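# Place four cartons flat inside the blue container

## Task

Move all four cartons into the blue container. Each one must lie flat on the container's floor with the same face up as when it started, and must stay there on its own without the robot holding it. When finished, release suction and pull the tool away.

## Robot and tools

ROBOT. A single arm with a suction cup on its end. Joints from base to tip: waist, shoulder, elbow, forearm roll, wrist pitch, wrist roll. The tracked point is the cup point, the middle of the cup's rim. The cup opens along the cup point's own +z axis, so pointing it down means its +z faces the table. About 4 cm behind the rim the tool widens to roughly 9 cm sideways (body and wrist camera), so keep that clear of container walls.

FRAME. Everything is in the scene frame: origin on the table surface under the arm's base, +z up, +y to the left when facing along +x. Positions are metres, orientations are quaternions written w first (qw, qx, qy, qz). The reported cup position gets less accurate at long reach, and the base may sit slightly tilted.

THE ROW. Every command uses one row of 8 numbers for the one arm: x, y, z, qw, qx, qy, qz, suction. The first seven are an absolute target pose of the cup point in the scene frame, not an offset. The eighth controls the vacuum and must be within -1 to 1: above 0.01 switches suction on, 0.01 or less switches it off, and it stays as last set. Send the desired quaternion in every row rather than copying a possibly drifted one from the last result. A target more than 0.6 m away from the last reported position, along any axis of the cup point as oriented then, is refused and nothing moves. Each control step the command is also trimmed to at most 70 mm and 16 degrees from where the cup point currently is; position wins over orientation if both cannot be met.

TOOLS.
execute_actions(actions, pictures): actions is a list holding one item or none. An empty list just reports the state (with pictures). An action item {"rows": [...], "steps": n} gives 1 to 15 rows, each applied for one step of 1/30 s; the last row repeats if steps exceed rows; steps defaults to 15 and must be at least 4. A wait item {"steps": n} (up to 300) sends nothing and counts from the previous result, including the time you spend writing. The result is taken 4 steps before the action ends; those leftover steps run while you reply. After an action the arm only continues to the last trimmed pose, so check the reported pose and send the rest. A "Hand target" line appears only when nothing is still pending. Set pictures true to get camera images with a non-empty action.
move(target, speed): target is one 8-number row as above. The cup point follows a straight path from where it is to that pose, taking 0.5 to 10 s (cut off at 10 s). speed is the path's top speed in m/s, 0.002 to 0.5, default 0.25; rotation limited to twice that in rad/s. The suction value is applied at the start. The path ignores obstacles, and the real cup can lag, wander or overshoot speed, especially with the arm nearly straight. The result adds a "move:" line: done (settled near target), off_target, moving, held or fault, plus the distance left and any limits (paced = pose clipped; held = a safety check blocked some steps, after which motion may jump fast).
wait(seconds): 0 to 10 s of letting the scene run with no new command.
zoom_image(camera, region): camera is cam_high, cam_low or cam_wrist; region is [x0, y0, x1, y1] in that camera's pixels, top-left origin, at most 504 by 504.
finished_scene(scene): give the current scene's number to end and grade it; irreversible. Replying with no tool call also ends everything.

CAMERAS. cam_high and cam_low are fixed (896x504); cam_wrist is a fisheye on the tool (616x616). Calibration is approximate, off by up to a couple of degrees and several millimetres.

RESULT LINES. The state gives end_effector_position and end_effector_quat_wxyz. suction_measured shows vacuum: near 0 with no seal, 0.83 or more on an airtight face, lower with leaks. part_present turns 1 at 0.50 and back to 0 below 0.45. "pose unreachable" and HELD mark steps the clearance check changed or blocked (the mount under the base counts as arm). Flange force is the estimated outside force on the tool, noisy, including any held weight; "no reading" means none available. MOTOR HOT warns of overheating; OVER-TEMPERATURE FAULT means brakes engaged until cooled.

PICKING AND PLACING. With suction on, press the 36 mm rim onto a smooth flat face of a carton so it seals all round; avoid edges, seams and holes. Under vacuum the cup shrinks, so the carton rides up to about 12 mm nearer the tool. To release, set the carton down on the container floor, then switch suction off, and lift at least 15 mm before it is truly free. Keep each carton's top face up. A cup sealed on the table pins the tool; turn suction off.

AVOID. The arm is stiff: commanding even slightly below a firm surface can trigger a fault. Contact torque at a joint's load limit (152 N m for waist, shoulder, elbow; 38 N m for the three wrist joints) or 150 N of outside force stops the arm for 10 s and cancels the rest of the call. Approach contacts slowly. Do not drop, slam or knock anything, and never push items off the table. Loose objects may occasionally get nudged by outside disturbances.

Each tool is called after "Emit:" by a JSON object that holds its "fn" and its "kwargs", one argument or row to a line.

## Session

Emit:
{"fn": "execute_actions", "kwargs": {
  "actions": []
}}

Scene clock: 0.00 s of 6000.00 s.
end_effector_position=(+0.4962, -0.0208, +0.3280) suction_measured=0.00 part_present=0 end_effector_quat_wxyz=(+0.008, +0.021, +1.000, +0.002)
Joint positions: [ 0.263  0.133  0.194 -0.003 -1.63  -0.261]
Joint velocities: [-0.001 -0.001  0.    -0.    -0.    -0.   ]
Flange force (N, the push that the arm receives, along the end effector's own x y z axes): no reading
Hand target: +0.496, -0.021, +0.328; +0.008, +0.021, +1.000, +0.002
camera_calibration (this result's frames):
cam_wrist: T_world_to_cam=[[-0.029685, -0.999546, 0.00509287, -0.00505165], [-0.892694, 0.0288031, 0.449743, 0.31935], [-0.449686, 0.00880424, -0.893144, 0.597171], [0, 0, 0, 1]] pos_world=[0.553471, -0.0195053, 0.38976]

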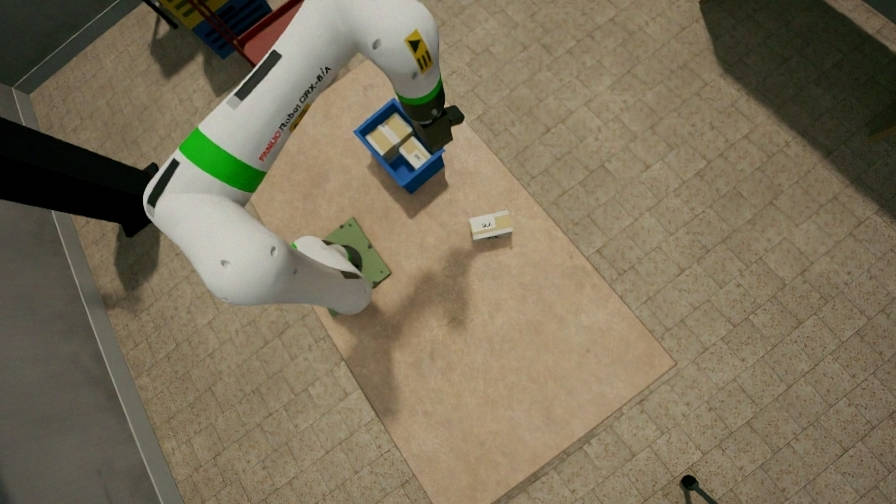

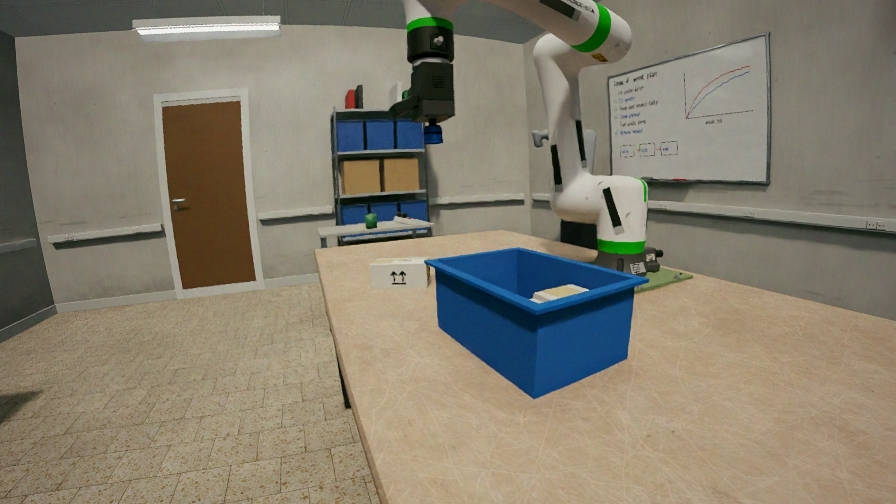

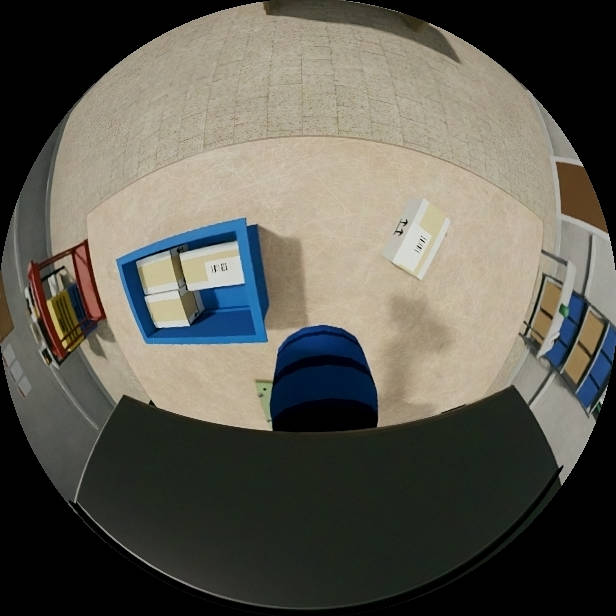

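Emit:
{"fn": "move", "kwargs": {
  "target": [0.44,0.14,0.27,0,-0.707,0.707,0,0],
  "speed": 0.4
}}

Emit:
{"fn": "zoom_image", "kwargs": {
  "camera": "cam_wrist",
  "region": [180,50,460,330]
}}

Scene clock: 2.67 s of 6000.00 s.
end_effector_position=(+0.4396, +0.1403, +0.2701) suction_measured=0.00 part_present=0 end_effector_quat_wxyz=(+0.000, +0.707, -0.707, -0.001)
Joint positions: [ 0.628  0.055 -0.023 -0.008 -1.507  0.986]
Joint velocities: [ 0.    -0.    -0.    -0.001 -0.001  0.001]
Flange force (N, the push that the arm receives, along the end effector's own x y z axes): [-0.3 7.5 3.5]
Hand target: +0.440, +0.140, +0.270; +0.000, +0.707, -0.707, -0.001
Off the commanded pose: 0.001 m, 0 deg.
Kept back: nothing.
move: done
camera_calibration (this result's frames):
cam_wrist: T_world_to_cam=[[0.999897, 0.0112911, 0.00881741, -0.44087], [0.00592621, -0.88635, 0.462978, 0.0200107], [0.0130428, -0.462879, -0.886326, 0.379516], [0, 0, 0, 1]] pos_world=[0.435756, 0.198384, 0.330997]

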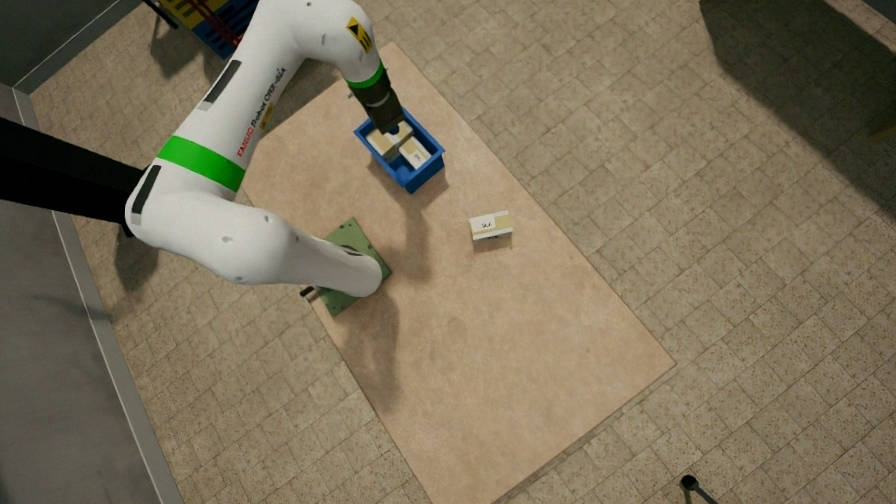

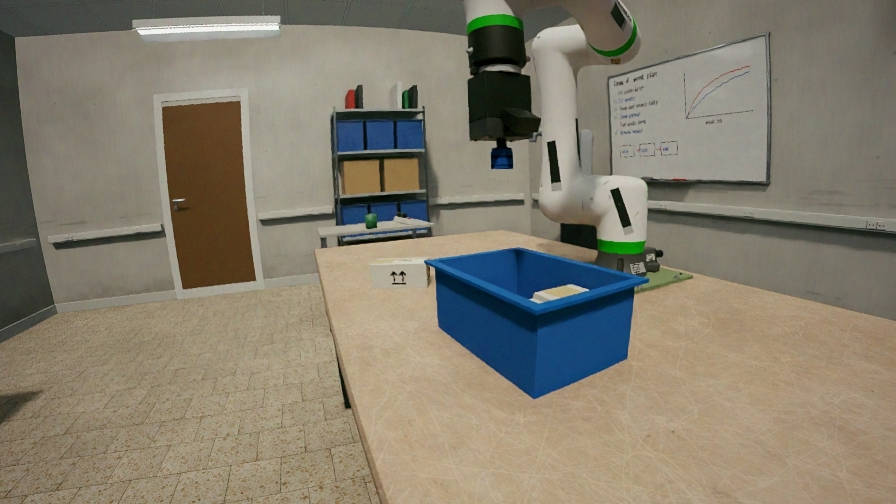

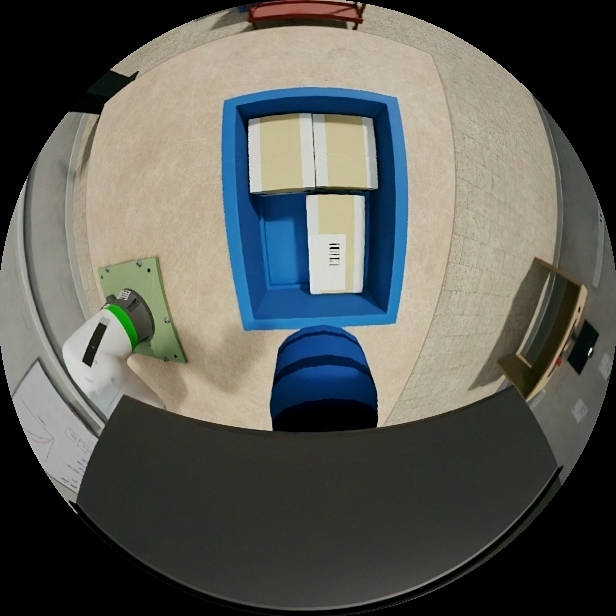

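Region (180, 50, 460, 330) of cam_wrist's 616x616 image, scaled by 1.800, with more detail than that image has.

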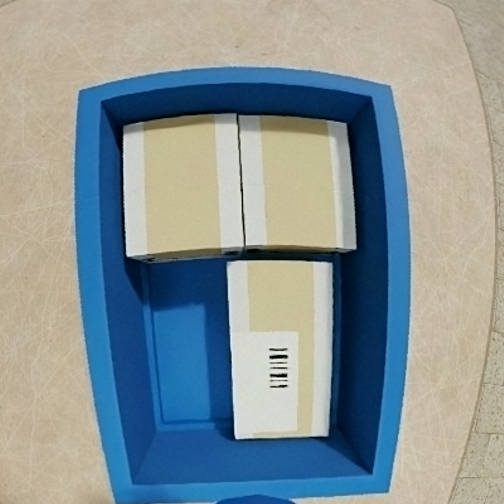

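Emit:
{"fn": "move", "kwargs": {
  "target": [0.466,0.14,0.09,0,-0.722,0.692,0,1]
}}

Emit:
{"fn": "execute_actions", "kwargs": {
  "actions": [
    {"rows":[[0.466,0.14,0.088,0,-0.722,0.692,0,1],[0.466,0.14,0.086,0,-0.722,0.692,0,1],[0.466,0.14,0.084,0,-0.722,0.692,0,1],[0.466,0.14,0.082,0,-0.722,0.692,0,1],[0.466,0.14,0.080,0,-0.722,0.692,0,1],[0.466,0.14,0.078,0,-0.722,0.692,0,1],[0.466,0.14,0.076,0,-0.722,0.692,0,1],[0.466,0.14,0.074,0,-0.722,0.692,0,1]],"steps":15}
  ]
}}

Scene clock: 4.07 s of 6000.00 s.
end_effector_position=(+0.4661, +0.1398, +0.0899) suction_measured=0.00 part_present=0 end_effector_quat_wxyz=(-0.000, +0.722, -0.692, +0.000)
Joint positions: [ 0.6    0.236 -0.257 -0.007 -1.091  1.058]
Joint velocities: [-0.    -0.     0.001  0.001  0.001  0.   ]
Flange force (N, the push that the arm receives, along the end effector's own x y z axes): [0.6 5.5 0.4]
Hand target: +0.466, +0.140, +0.090; +0.000, +0.722, -0.692, +0.000
Off the commanded pose: 0.000 m, 0 deg.
Kept back: nothing.
move: done
camera_calibration (this result's frames):
cam_wrist: T_world_to_cam=[[0.99854, 0.0530201, 0.0102931, -0.47109], [0.0422148, -0.885041, 0.463594, 0.0857052], [0.0336896, -0.462483, -0.885988, 0.209536], [0, 0, 0, 1]] pos_world=[0.459725, 0.197737, 0.150763]

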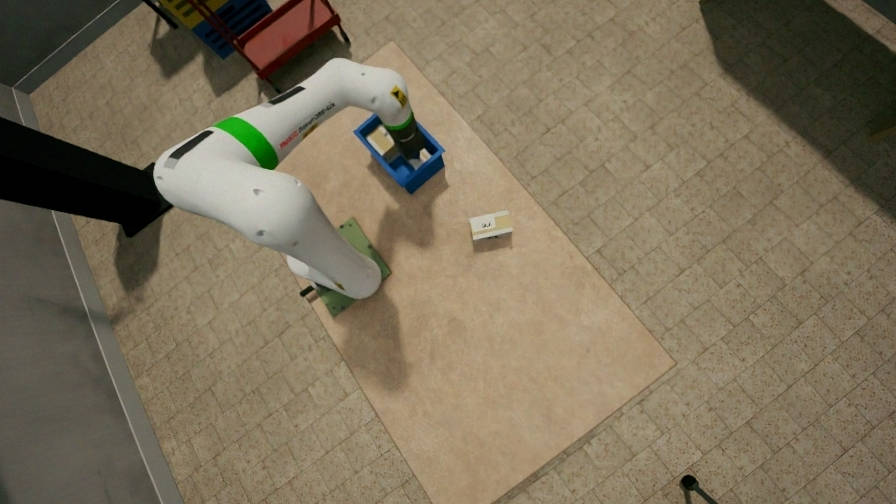

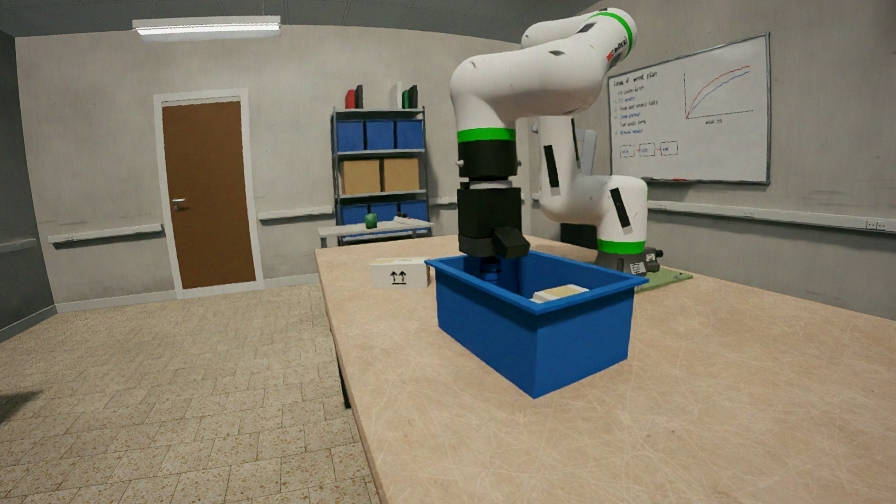

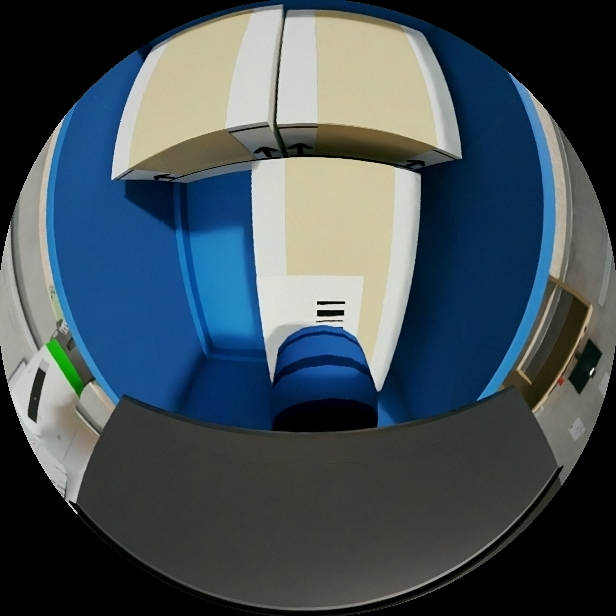

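Scene clock: 4.43 s of 6000.00 s.
end_effector_position=(+0.4660, +0.1399, +0.0740) suction_measured=0.00 part_present=0 end_effector_quat_wxyz=(+0.000, +0.722, -0.692, -0.000)
Joint positions: [ 0.6    0.255 -0.274 -0.008 -1.054  1.06 ]
Joint velocities: [-0.001 -0.001 -0.003  0.001  0.009  0.   ]
Flange force (N, the push that the arm receives, along the end effector's own x y z axes): [0.7 6.4 1.6]
Steps of this call (steps 1 to 11: the first 11 steps of this action). Readings (end_effector_position | what the end effector reports):
1: (+0.4661, +0.1399, +0.0899) | suction_measured=0.00 part_present=0
2: (+0.4663, +0.1400, +0.0892) | suction_measured=0.00 part_present=0
4: (+0.4661, +0.1399, +0.0854) | suction_measured=0.00 part_present=0
8: (+0.4660, +0.1399, +0.0773) | suction_measured=0.00 part_present=0
11: the state above

Emit:
{"fn": "execute_actions", "kwargs": {
  "actions": [
    {"rows":[[0.466,0.14,0.073,0,-0.722,0.692,0,1],[0.466,0.14,0.072,0,-0.722,0.692,0,1],[0.466,0.14,0.071,0,-0.722,0.692,0,1],[0.466,0.14,0.070,0,-0.722,0.692,0,1],[0.466,0.14,0.069,0,-0.722,0.692,0,1],[0.466,0.14,0.068,0,-0.722,0.692,0,1]],"steps":15}
  ]
}}

Emit:
{"fn": "execute_actions", "kwargs": {
  "actions": [
    {"rows":[[0.466,0.14,0.067,0,-0.722,0.692,0,1],[0.466,0.14,0.066,0,-0.722,0.692,0,1],[0.466,0.14,0.065,0,-0.722,0.692,0,1],[0.466,0.14,0.064,0,-0.722,0.692,0,1]],"steps":15}
  ]
}}

Scene clock: 4.97 s of 6000.00 s.
end_effector_position=(+0.4660, +0.1400, +0.0680) suction_measured=0.00 part_present=0 end_effector_quat_wxyz=(-0.000, +0.722, -0.692, +0.000)
Joint positions: [ 0.6    0.263 -0.281 -0.008 -1.04   1.06 ]
Joint velocities: [ 0.    -0.001 -0.001 -0.001  0.001  0.   ]
Flange force (N, the push that the arm receives, along the end effector's own x y z axes): [1.1 6.4 -1.4]
Off your previous action's commanded pose: 0.000 m, 0 deg at its last step (step 4 of this call).
Steps of this call (steps 1 to 4: the last 4 steps of your previous action; step 5: nothing new was sent; steps 6 to 16: the first 11 steps of this action). Readings (end_effector_position | what the end effector reports):
6: (+0.4660, +0.1400, +0.0740) | suction_measured=0.00 part_present=0
7: (+0.4660, +0.1400, +0.0735) | suction_measured=0.00 part_present=0
9: (+0.4660, +0.1400, +0.0715) | suction_measured=0.00 part_present=0
13: (+0.4659, +0.1400, +0.0680) | suction_measured=0.00 part_present=0
16: the state above

Scene clock: 5.47 s of 6000.00 s.
end_effector_position=(+0.4660, +0.1400, +0.0640) suction_measured=0.70 part_present=1 end_effector_quat_wxyz=(+0.000, +0.722, -0.692, +0.000)
Joint positions: [ 0.6    0.268 -0.285 -0.008 -1.03   1.06 ]
Joint velocities: [-0.     0.002 -0.     0.002  0.     0.001]
Flange force (N, the push that the arm receives, along the end effector's own x y z axes): [0.2 5.3 -1.2]
Off your previous action's commanded pose: 0.000 m, 0 deg at its last step (step 4 of this call).
Steps of this call (steps 1 to 4: the last 4 steps of your previous action; steps 5 to 15: the first 11 steps of this action). Readings (end_effector_position | what the end effector reports):
5: (+0.4660, +0.1400, +0.0680) | suction_measured=0.00 part_present=0
6: (+0.4660, +0.1400, +0.0675) | suction_measured=0.00 part_present=0
8: (+0.4660, +0.1400, +0.0655) | suction_measured=0.00 part_present=0
12: (+0.4660, +0.1400, +0.0640) | suction_measured=0.35 part_present=0
15: the state above

Emit:
{"fn": "move", "kwargs": {
  "target": [0.479,0.1408,0.062,0,-0.722,0.692,0,1],
  "speed": 0.012
}}

Emit:
{"fn": "move", "kwargs": {
  "target": [0.479,0.1408,0.059,0,-0.722,0.692,0,1],
  "speed": 0.004
}}

Scene clock: 8.17 s of 6000.00 s.
end_effector_position=(+0.4790, +0.1408, +0.0620) suction_measured=0.93 part_present=1 end_effector_quat_wxyz=(-0.000, +0.722, -0.692, +0.000)
Joint positions: [ 0.587  0.299 -0.25  -0.007 -1.034  1.072]
Joint velocities: [ 0.001 -0.002 -0.002 -0.001 -0.     0.   ]
Flange force (N, the push that the arm receives, along the end effector's own x y z axes): [1.5 7.8 1.1]
Hand target: +0.479, +0.141, +0.062; -0.000, +0.722, -0.692, +0.000
Off your previous action's commanded pose: 0.000 m, 0 deg at its last step (step 4 of this call).
Off the commanded pose: 0.000 m, 0 deg.
Kept back: nothing.
move: done
camera_calibration (this result's frames):
cam_wrist: T_world_to_cam=[[0.998482, 0.054171, 0.00996451, -0.4839], [0.0433957, -0.885105, 0.463363, 0.0984021], [0.0339205, -0.462227, -0.886113, 0.184617], [0, 0, 0, 1]] pos_world=[0.472633, 0.198644, 0.122817]

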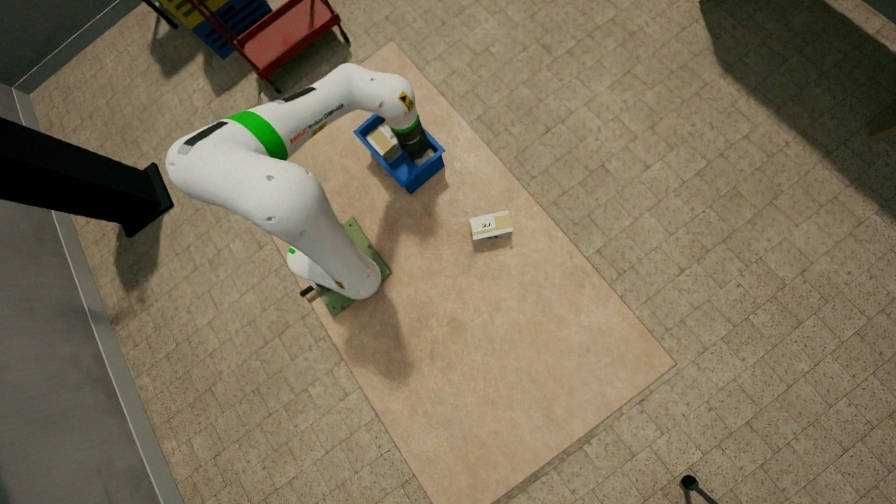

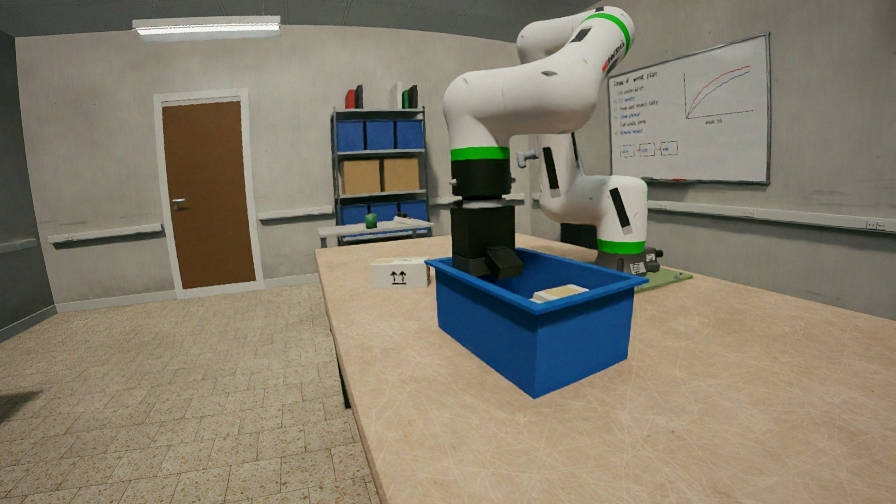

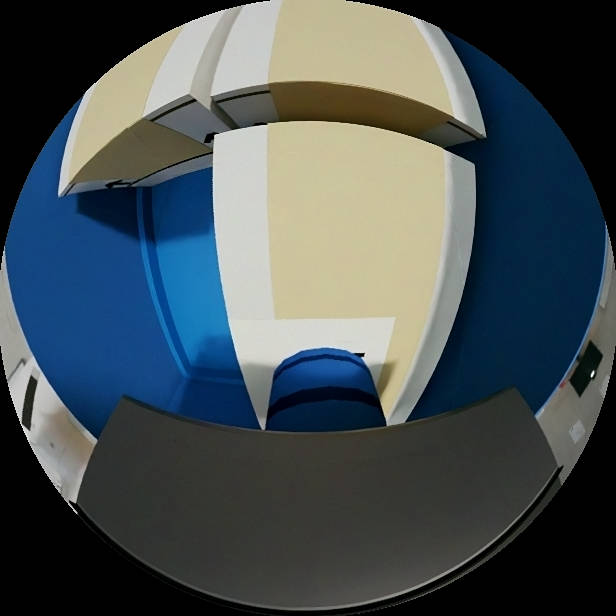

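Scene clock: 9.13 s of 6000.00 s.
end_effector_position=(+0.4790, +0.1408, +0.0590) suction_measured=0.93 part_present=1 end_effector_quat_wxyz=(+0.000, +0.722, -0.692, +0.000)
Joint positions: [ 0.587  0.303 -0.253 -0.007 -1.027  1.072]
Joint velocities: [-0.     0.     0.    -0.001 -0.002 -0.   ]
Flange force (N, the push that the arm receives, along the end effector's own x y z axes): [1.5 7.9 1.9]
Hand target: +0.479, +0.141, +0.059; +0.000, +0.722, -0.692, +0.000
Off the commanded pose: 0.000 m, 0 deg.
Kept back: nothing.
move: done
camera_calibration (this result's frames):
cam_wrist: T_world_to_cam=[[0.998484, 0.0541283, 0.00994657, -0.483872], [0.0433649, -0.885089, 0.463397, 0.0997688], [0.0338865, -0.462264, -0.886095, 0.181986], [0, 0, 0, 1]] pos_world=[0.472645, 0.198621, 0.119837]

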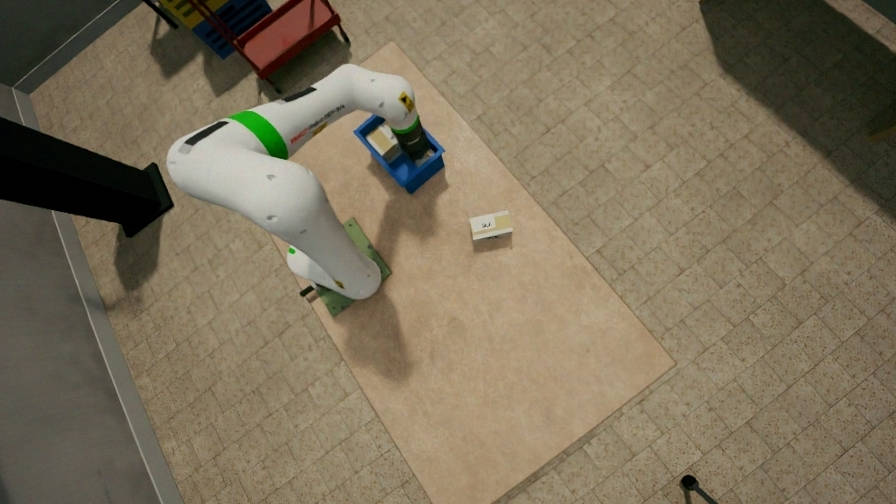

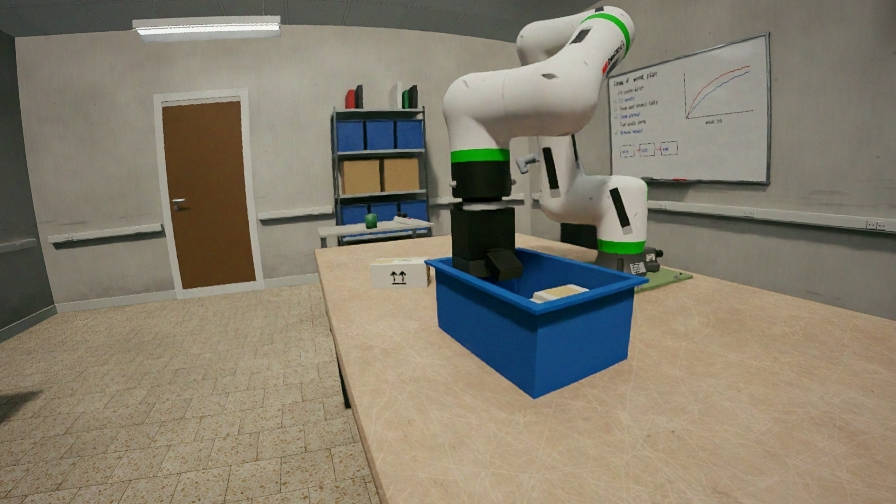

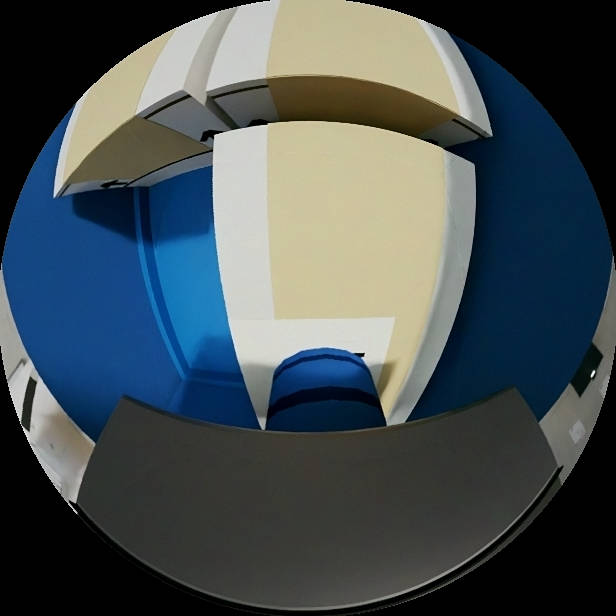

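Emit:
{"fn": "move", "kwargs": {
  "target": [0.480,0.1408,0.057,0,-0.722,0.692,0,1],
  "speed": 0.004
}}

Scene clock: 10.13 s of 6000.00 s.
end_effector_position=(+0.4800, +0.1408, +0.0570) suction_measured=0.93 part_present=1 end_effector_quat_wxyz=(-0.000, +0.722, -0.692, -0.000)
Joint positions: [ 0.586  0.308 -0.252 -0.007 -1.023  1.073]
Joint velocities: [ 0.     0.     0.001 -0.    -0.001  0.   ]
Flange force (N, the push that the arm receives, along the end effector's own x y z axes): [0.8 11.6 2.3]
Hand target: +0.480, +0.141, +0.057; -0.000, +0.722, -0.692, +0.000
Off the commanded pose: 0.000 m, 0 deg.
Kept back: nothing.
move: done
camera_calibration (this result's frames):
cam_wrist: T_world_to_cam=[[0.998484, 0.0541335, 0.00991565, -0.484827], [0.0433858, -0.885115, 0.463345, 0.100695], [0.033859, -0.462212, -0.886123, 0.180201], [0, 0, 0, 1]] pos_world=[0.473622, 0.198663, 0.117831]

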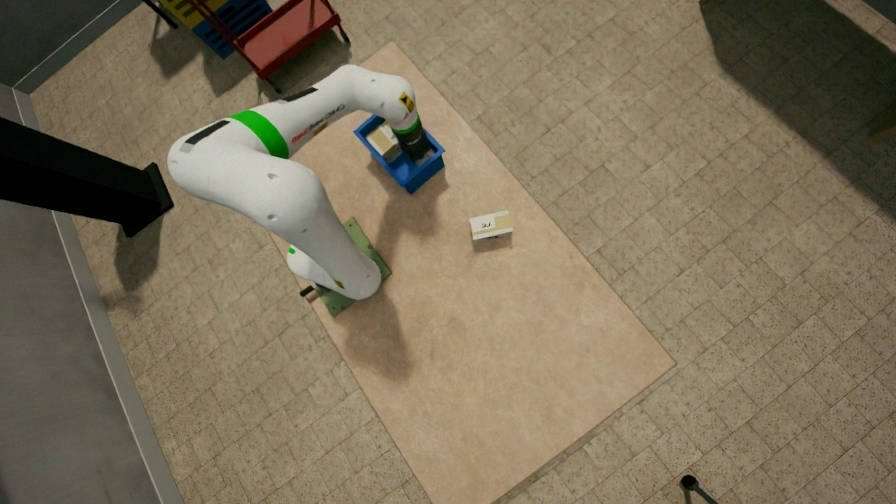

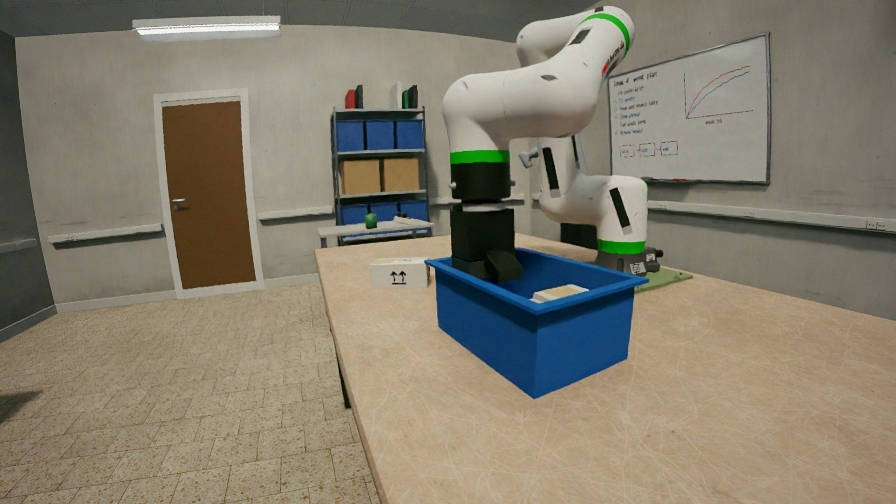

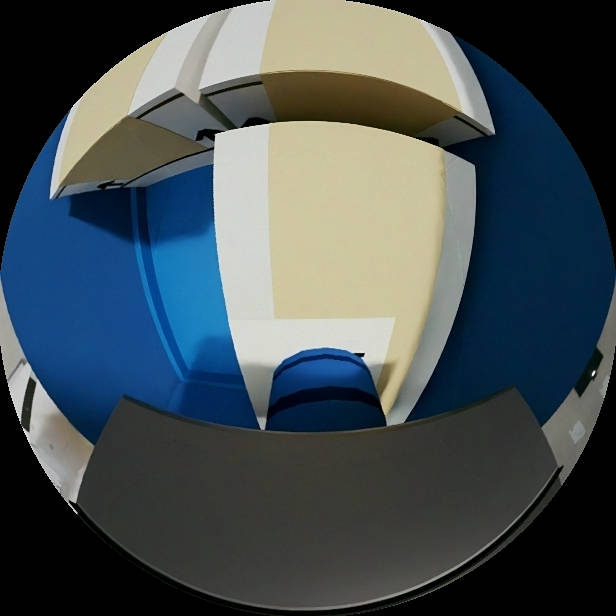

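Side contact beginning; back off slightly.

Emit:
{"fn": "move", "kwargs": {
  "target": [0.478,0.1408,0.055,0,-0.722,0.692,0,1],
  "speed": 0.004
}}

Scene clock: 11.30 s of 6000.00 s.
end_effector_position=(+0.4780, +0.1408, +0.0550) suction_measured=0.93 part_present=1 end_effector_quat_wxyz=(+0.000, +0.722, -0.692, -0.000)
Joint positions: [ 0.588  0.306 -0.26  -0.007 -1.017  1.071]
Joint velocities: [-0.     0.002  0.002 -0.001 -0.002 -0.   ]
Flange force (N, the push that the arm receives, along the end effector's own x y z axes): [0.9 9.1 1.6]
Hand target: +0.478, +0.141, +0.055; +0.000, +0.722, -0.692, +0.000
Off the commanded pose: 0.000 m, 0 deg.
Kept back: nothing.
move: done
camera_calibration (this result's frames):
cam_wrist: T_world_to_cam=[[0.998485, 0.0541259, 0.00990605, -0.482808], [0.0433835, -0.885115, 0.463346, 0.10171], [0.033847, -0.462214, -0.886122, 0.178506], [0, 0, 0, 1]] pos_world=[0.471622, 0.198665, 0.115834]

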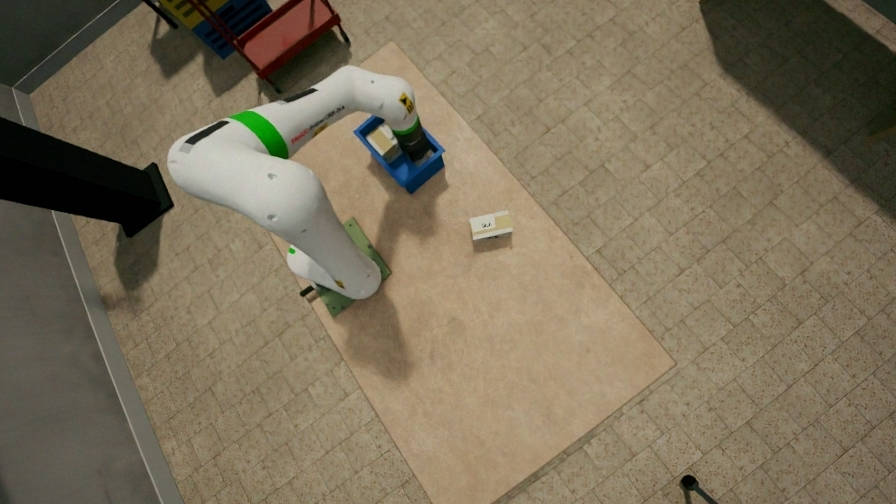

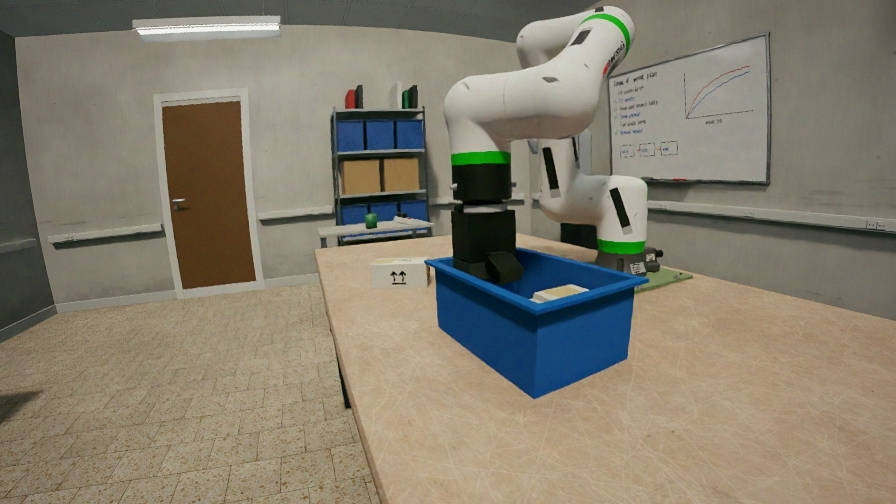

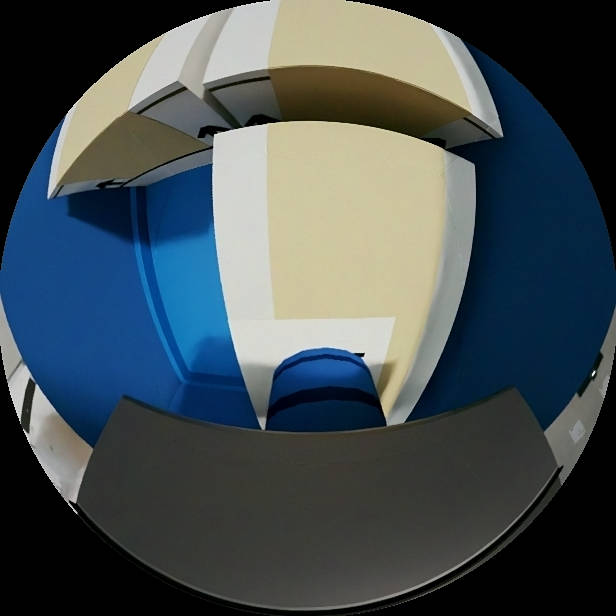

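Emit:
{"fn": "move", "kwargs": {
  "target": [0.478,0.1408,0.057,0,-0.722,0.692,0,0],
  "speed": 0.004
}}

Emit:
{"fn": "move", "kwargs": {
  "target": [0.47,0.1408,0.2,0,-0.722,0.692,0,0],
  "speed": 0.2
}}

Emit:
{"fn": "move", "kwargs": {
  "target": [0.50,-0.215,0.22,0,0.233,0.972,0,0],
  "speed": 0.4
}}

Scene clock: 12.27 s of 6000.00 s.
end_effector_position=(+0.4780, +0.1408, +0.0570) suction_measured=0.00 part_present=0 end_effector_quat_wxyz=(-0.000, +0.722, -0.692, -0.000)
Joint positions: [ 0.588  0.304 -0.258 -0.007 -1.022  1.071]
Joint velocities: [-0.001 -0.001 -0.002  0.001  0.001 -0.   ]
Flange force (N, the push that the arm receives, along the end effector's own x y z axes): [0.7 6.7 -8.0]
Hand target: +0.478, +0.141, +0.057; -0.000, +0.722, -0.692, -0.000
Off the commanded pose: 0.000 m, 0 deg.
Kept back: nothing.
move: done
camera_calibration (this result's frames):
cam_wrist: T_world_to_cam=[[0.998483, 0.0541588, 0.00990076, -0.482826], [0.0434156, -0.885121, 0.46333, 0.100788], [0.0338568, -0.462198, -0.88613, 0.18028], [0, 0, 0, 1]] pos_world=[0.471614, 0.198684, 0.117833]

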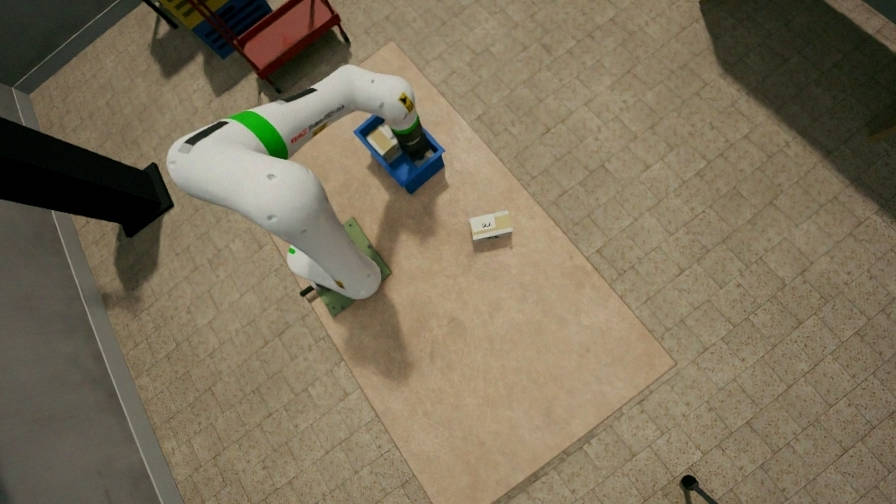

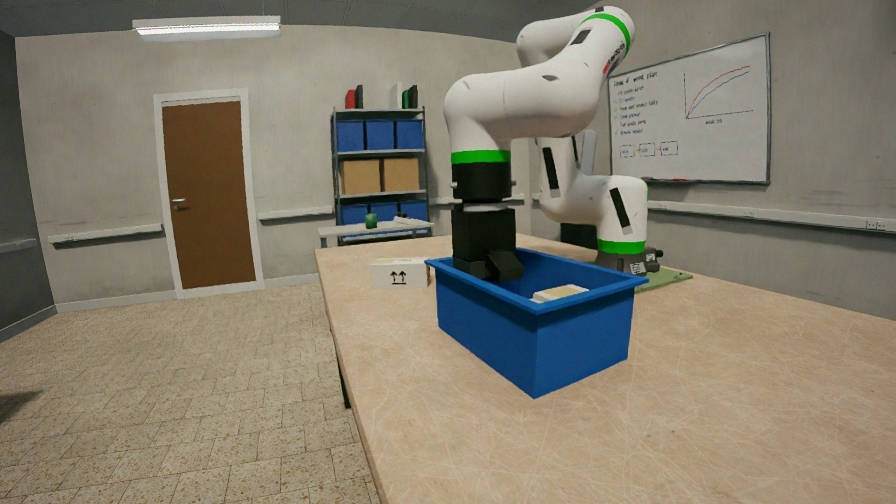

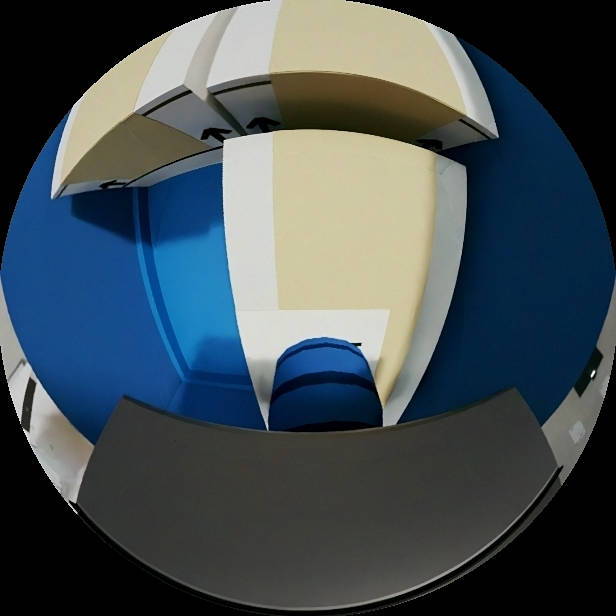

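Scene clock: 13.33 s of 6000.00 s.
end_effector_position=(+0.4700, +0.1409, +0.2002) suction_measured=0.00 part_present=0 end_effector_quat_wxyz=(-0.000, +0.722, -0.692, -0.000)
Joint positions: [ 0.595  0.152 -0.082 -0.007 -1.349  1.063]
Joint velocities: [-0.    -0.001  0.001 -0.     0.001  0.   ]
Flange force (N, the push that the arm receives, along the end effector's own x y z axes): [-0.2 7.1 1.0]
Hand target: +0.470, +0.141, +0.200; -0.000, +0.722, -0.692, -0.000
Off the commanded pose: 0.000 m, 0 deg.
Kept back: nothing.
move: done
camera_calibration (this result's frames):
cam_wrist: T_world_to_cam=[[0.998435, 0.055033, 0.00995752, -0.476351], [0.0441783, -0.885272, 0.462971, 0.0346046], [0.0342938, -0.461806, -0.886318, 0.307288], [0, 0, 0, 1]] pos_world=[0.463539, 0.198757, 0.261078]

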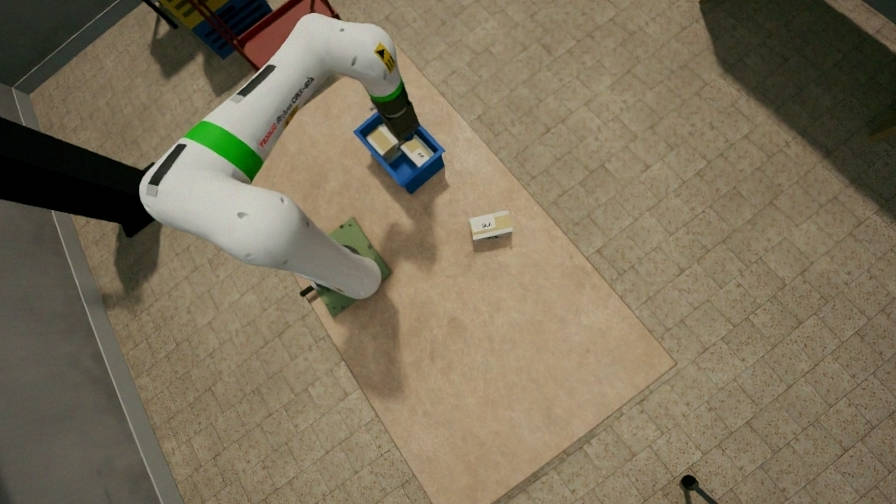

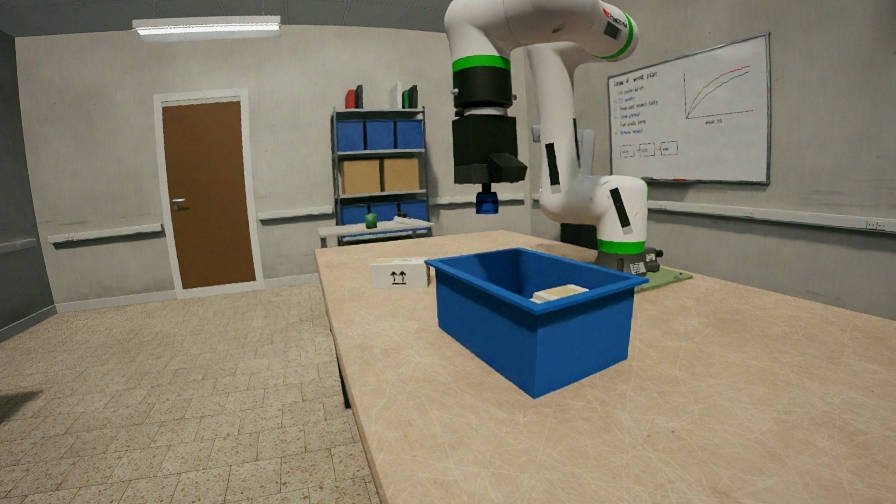

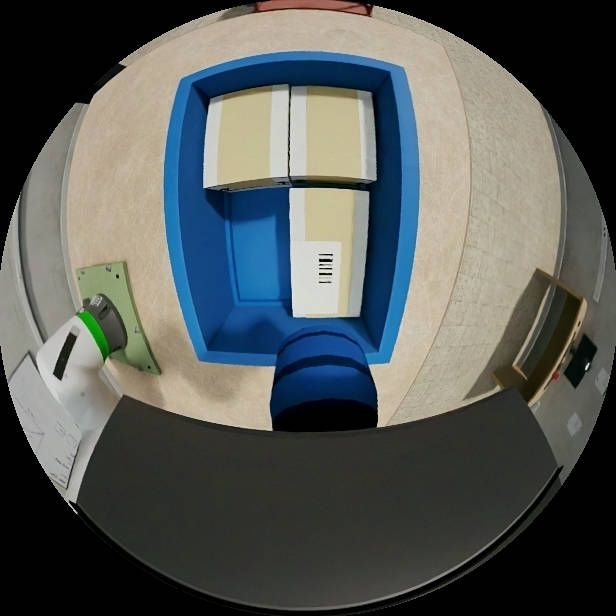

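Scene clock: 16.33 s of 6000.00 s.
end_effector_position=(+0.5006, -0.2158, +0.2199) suction_measured=0.00 part_present=0 end_effector_quat_wxyz=(+0.001, +0.233, +0.972, -0.000)
Joint positions: [-0.12   0.274  0.109  0.004 -1.417 -0.308]
Joint velocities: [ 0.    -0.001  0.    -0.002  0.    -0.   ]
Flange force (N, the push that the arm receives, along the end effector's own x y z axes): [8.8 1.1 1.2]
Hand target: +0.501, -0.216, +0.220; +0.001, +0.233, +0.972, -0.000
Off the commanded pose: 0.001 m, 0 deg.
Kept back: nothing.
move: done
camera_calibration (this result's frames):
cam_wrist: T_world_to_cam=[[-0.44262, -0.896655, 0.00982267, 0.0285899], [-0.793646, 0.396823, 0.461149, 0.404801], [-0.417389, 0.196318, -0.887268, 0.527304], [0, 0, 0, 1]] pos_world=[0.554015, -0.238519, 0.280906]

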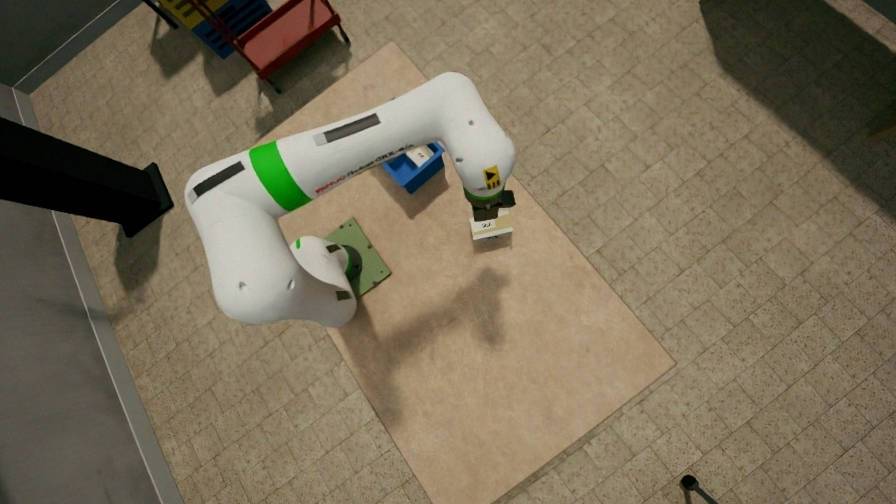

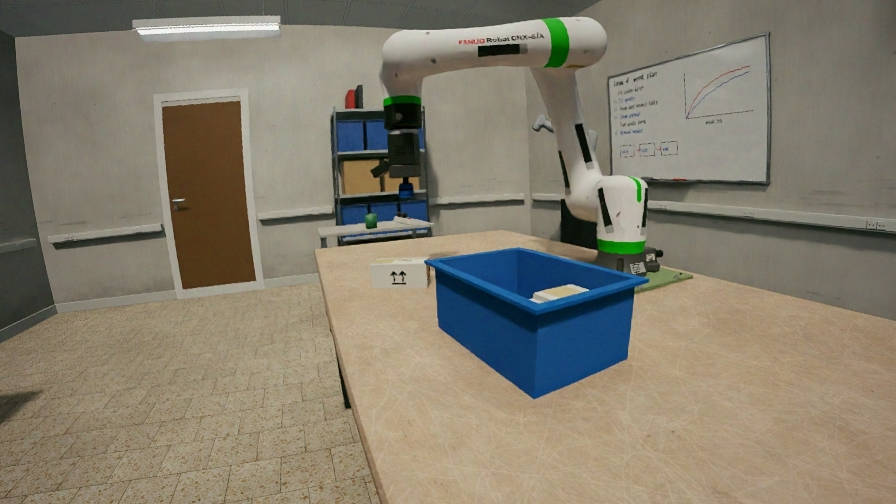

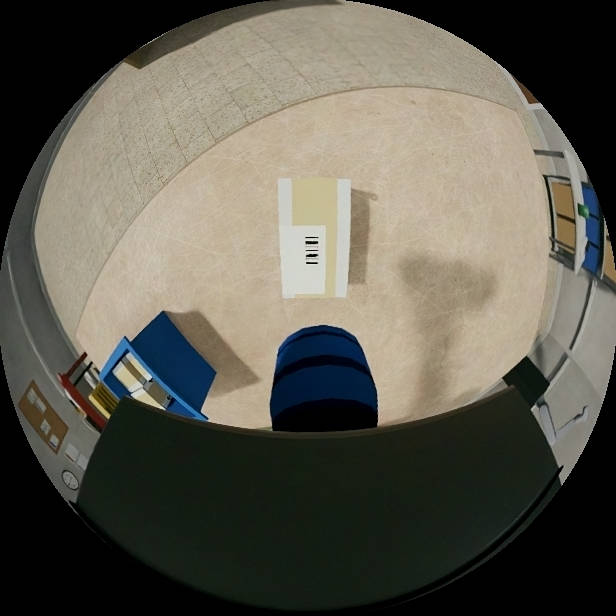

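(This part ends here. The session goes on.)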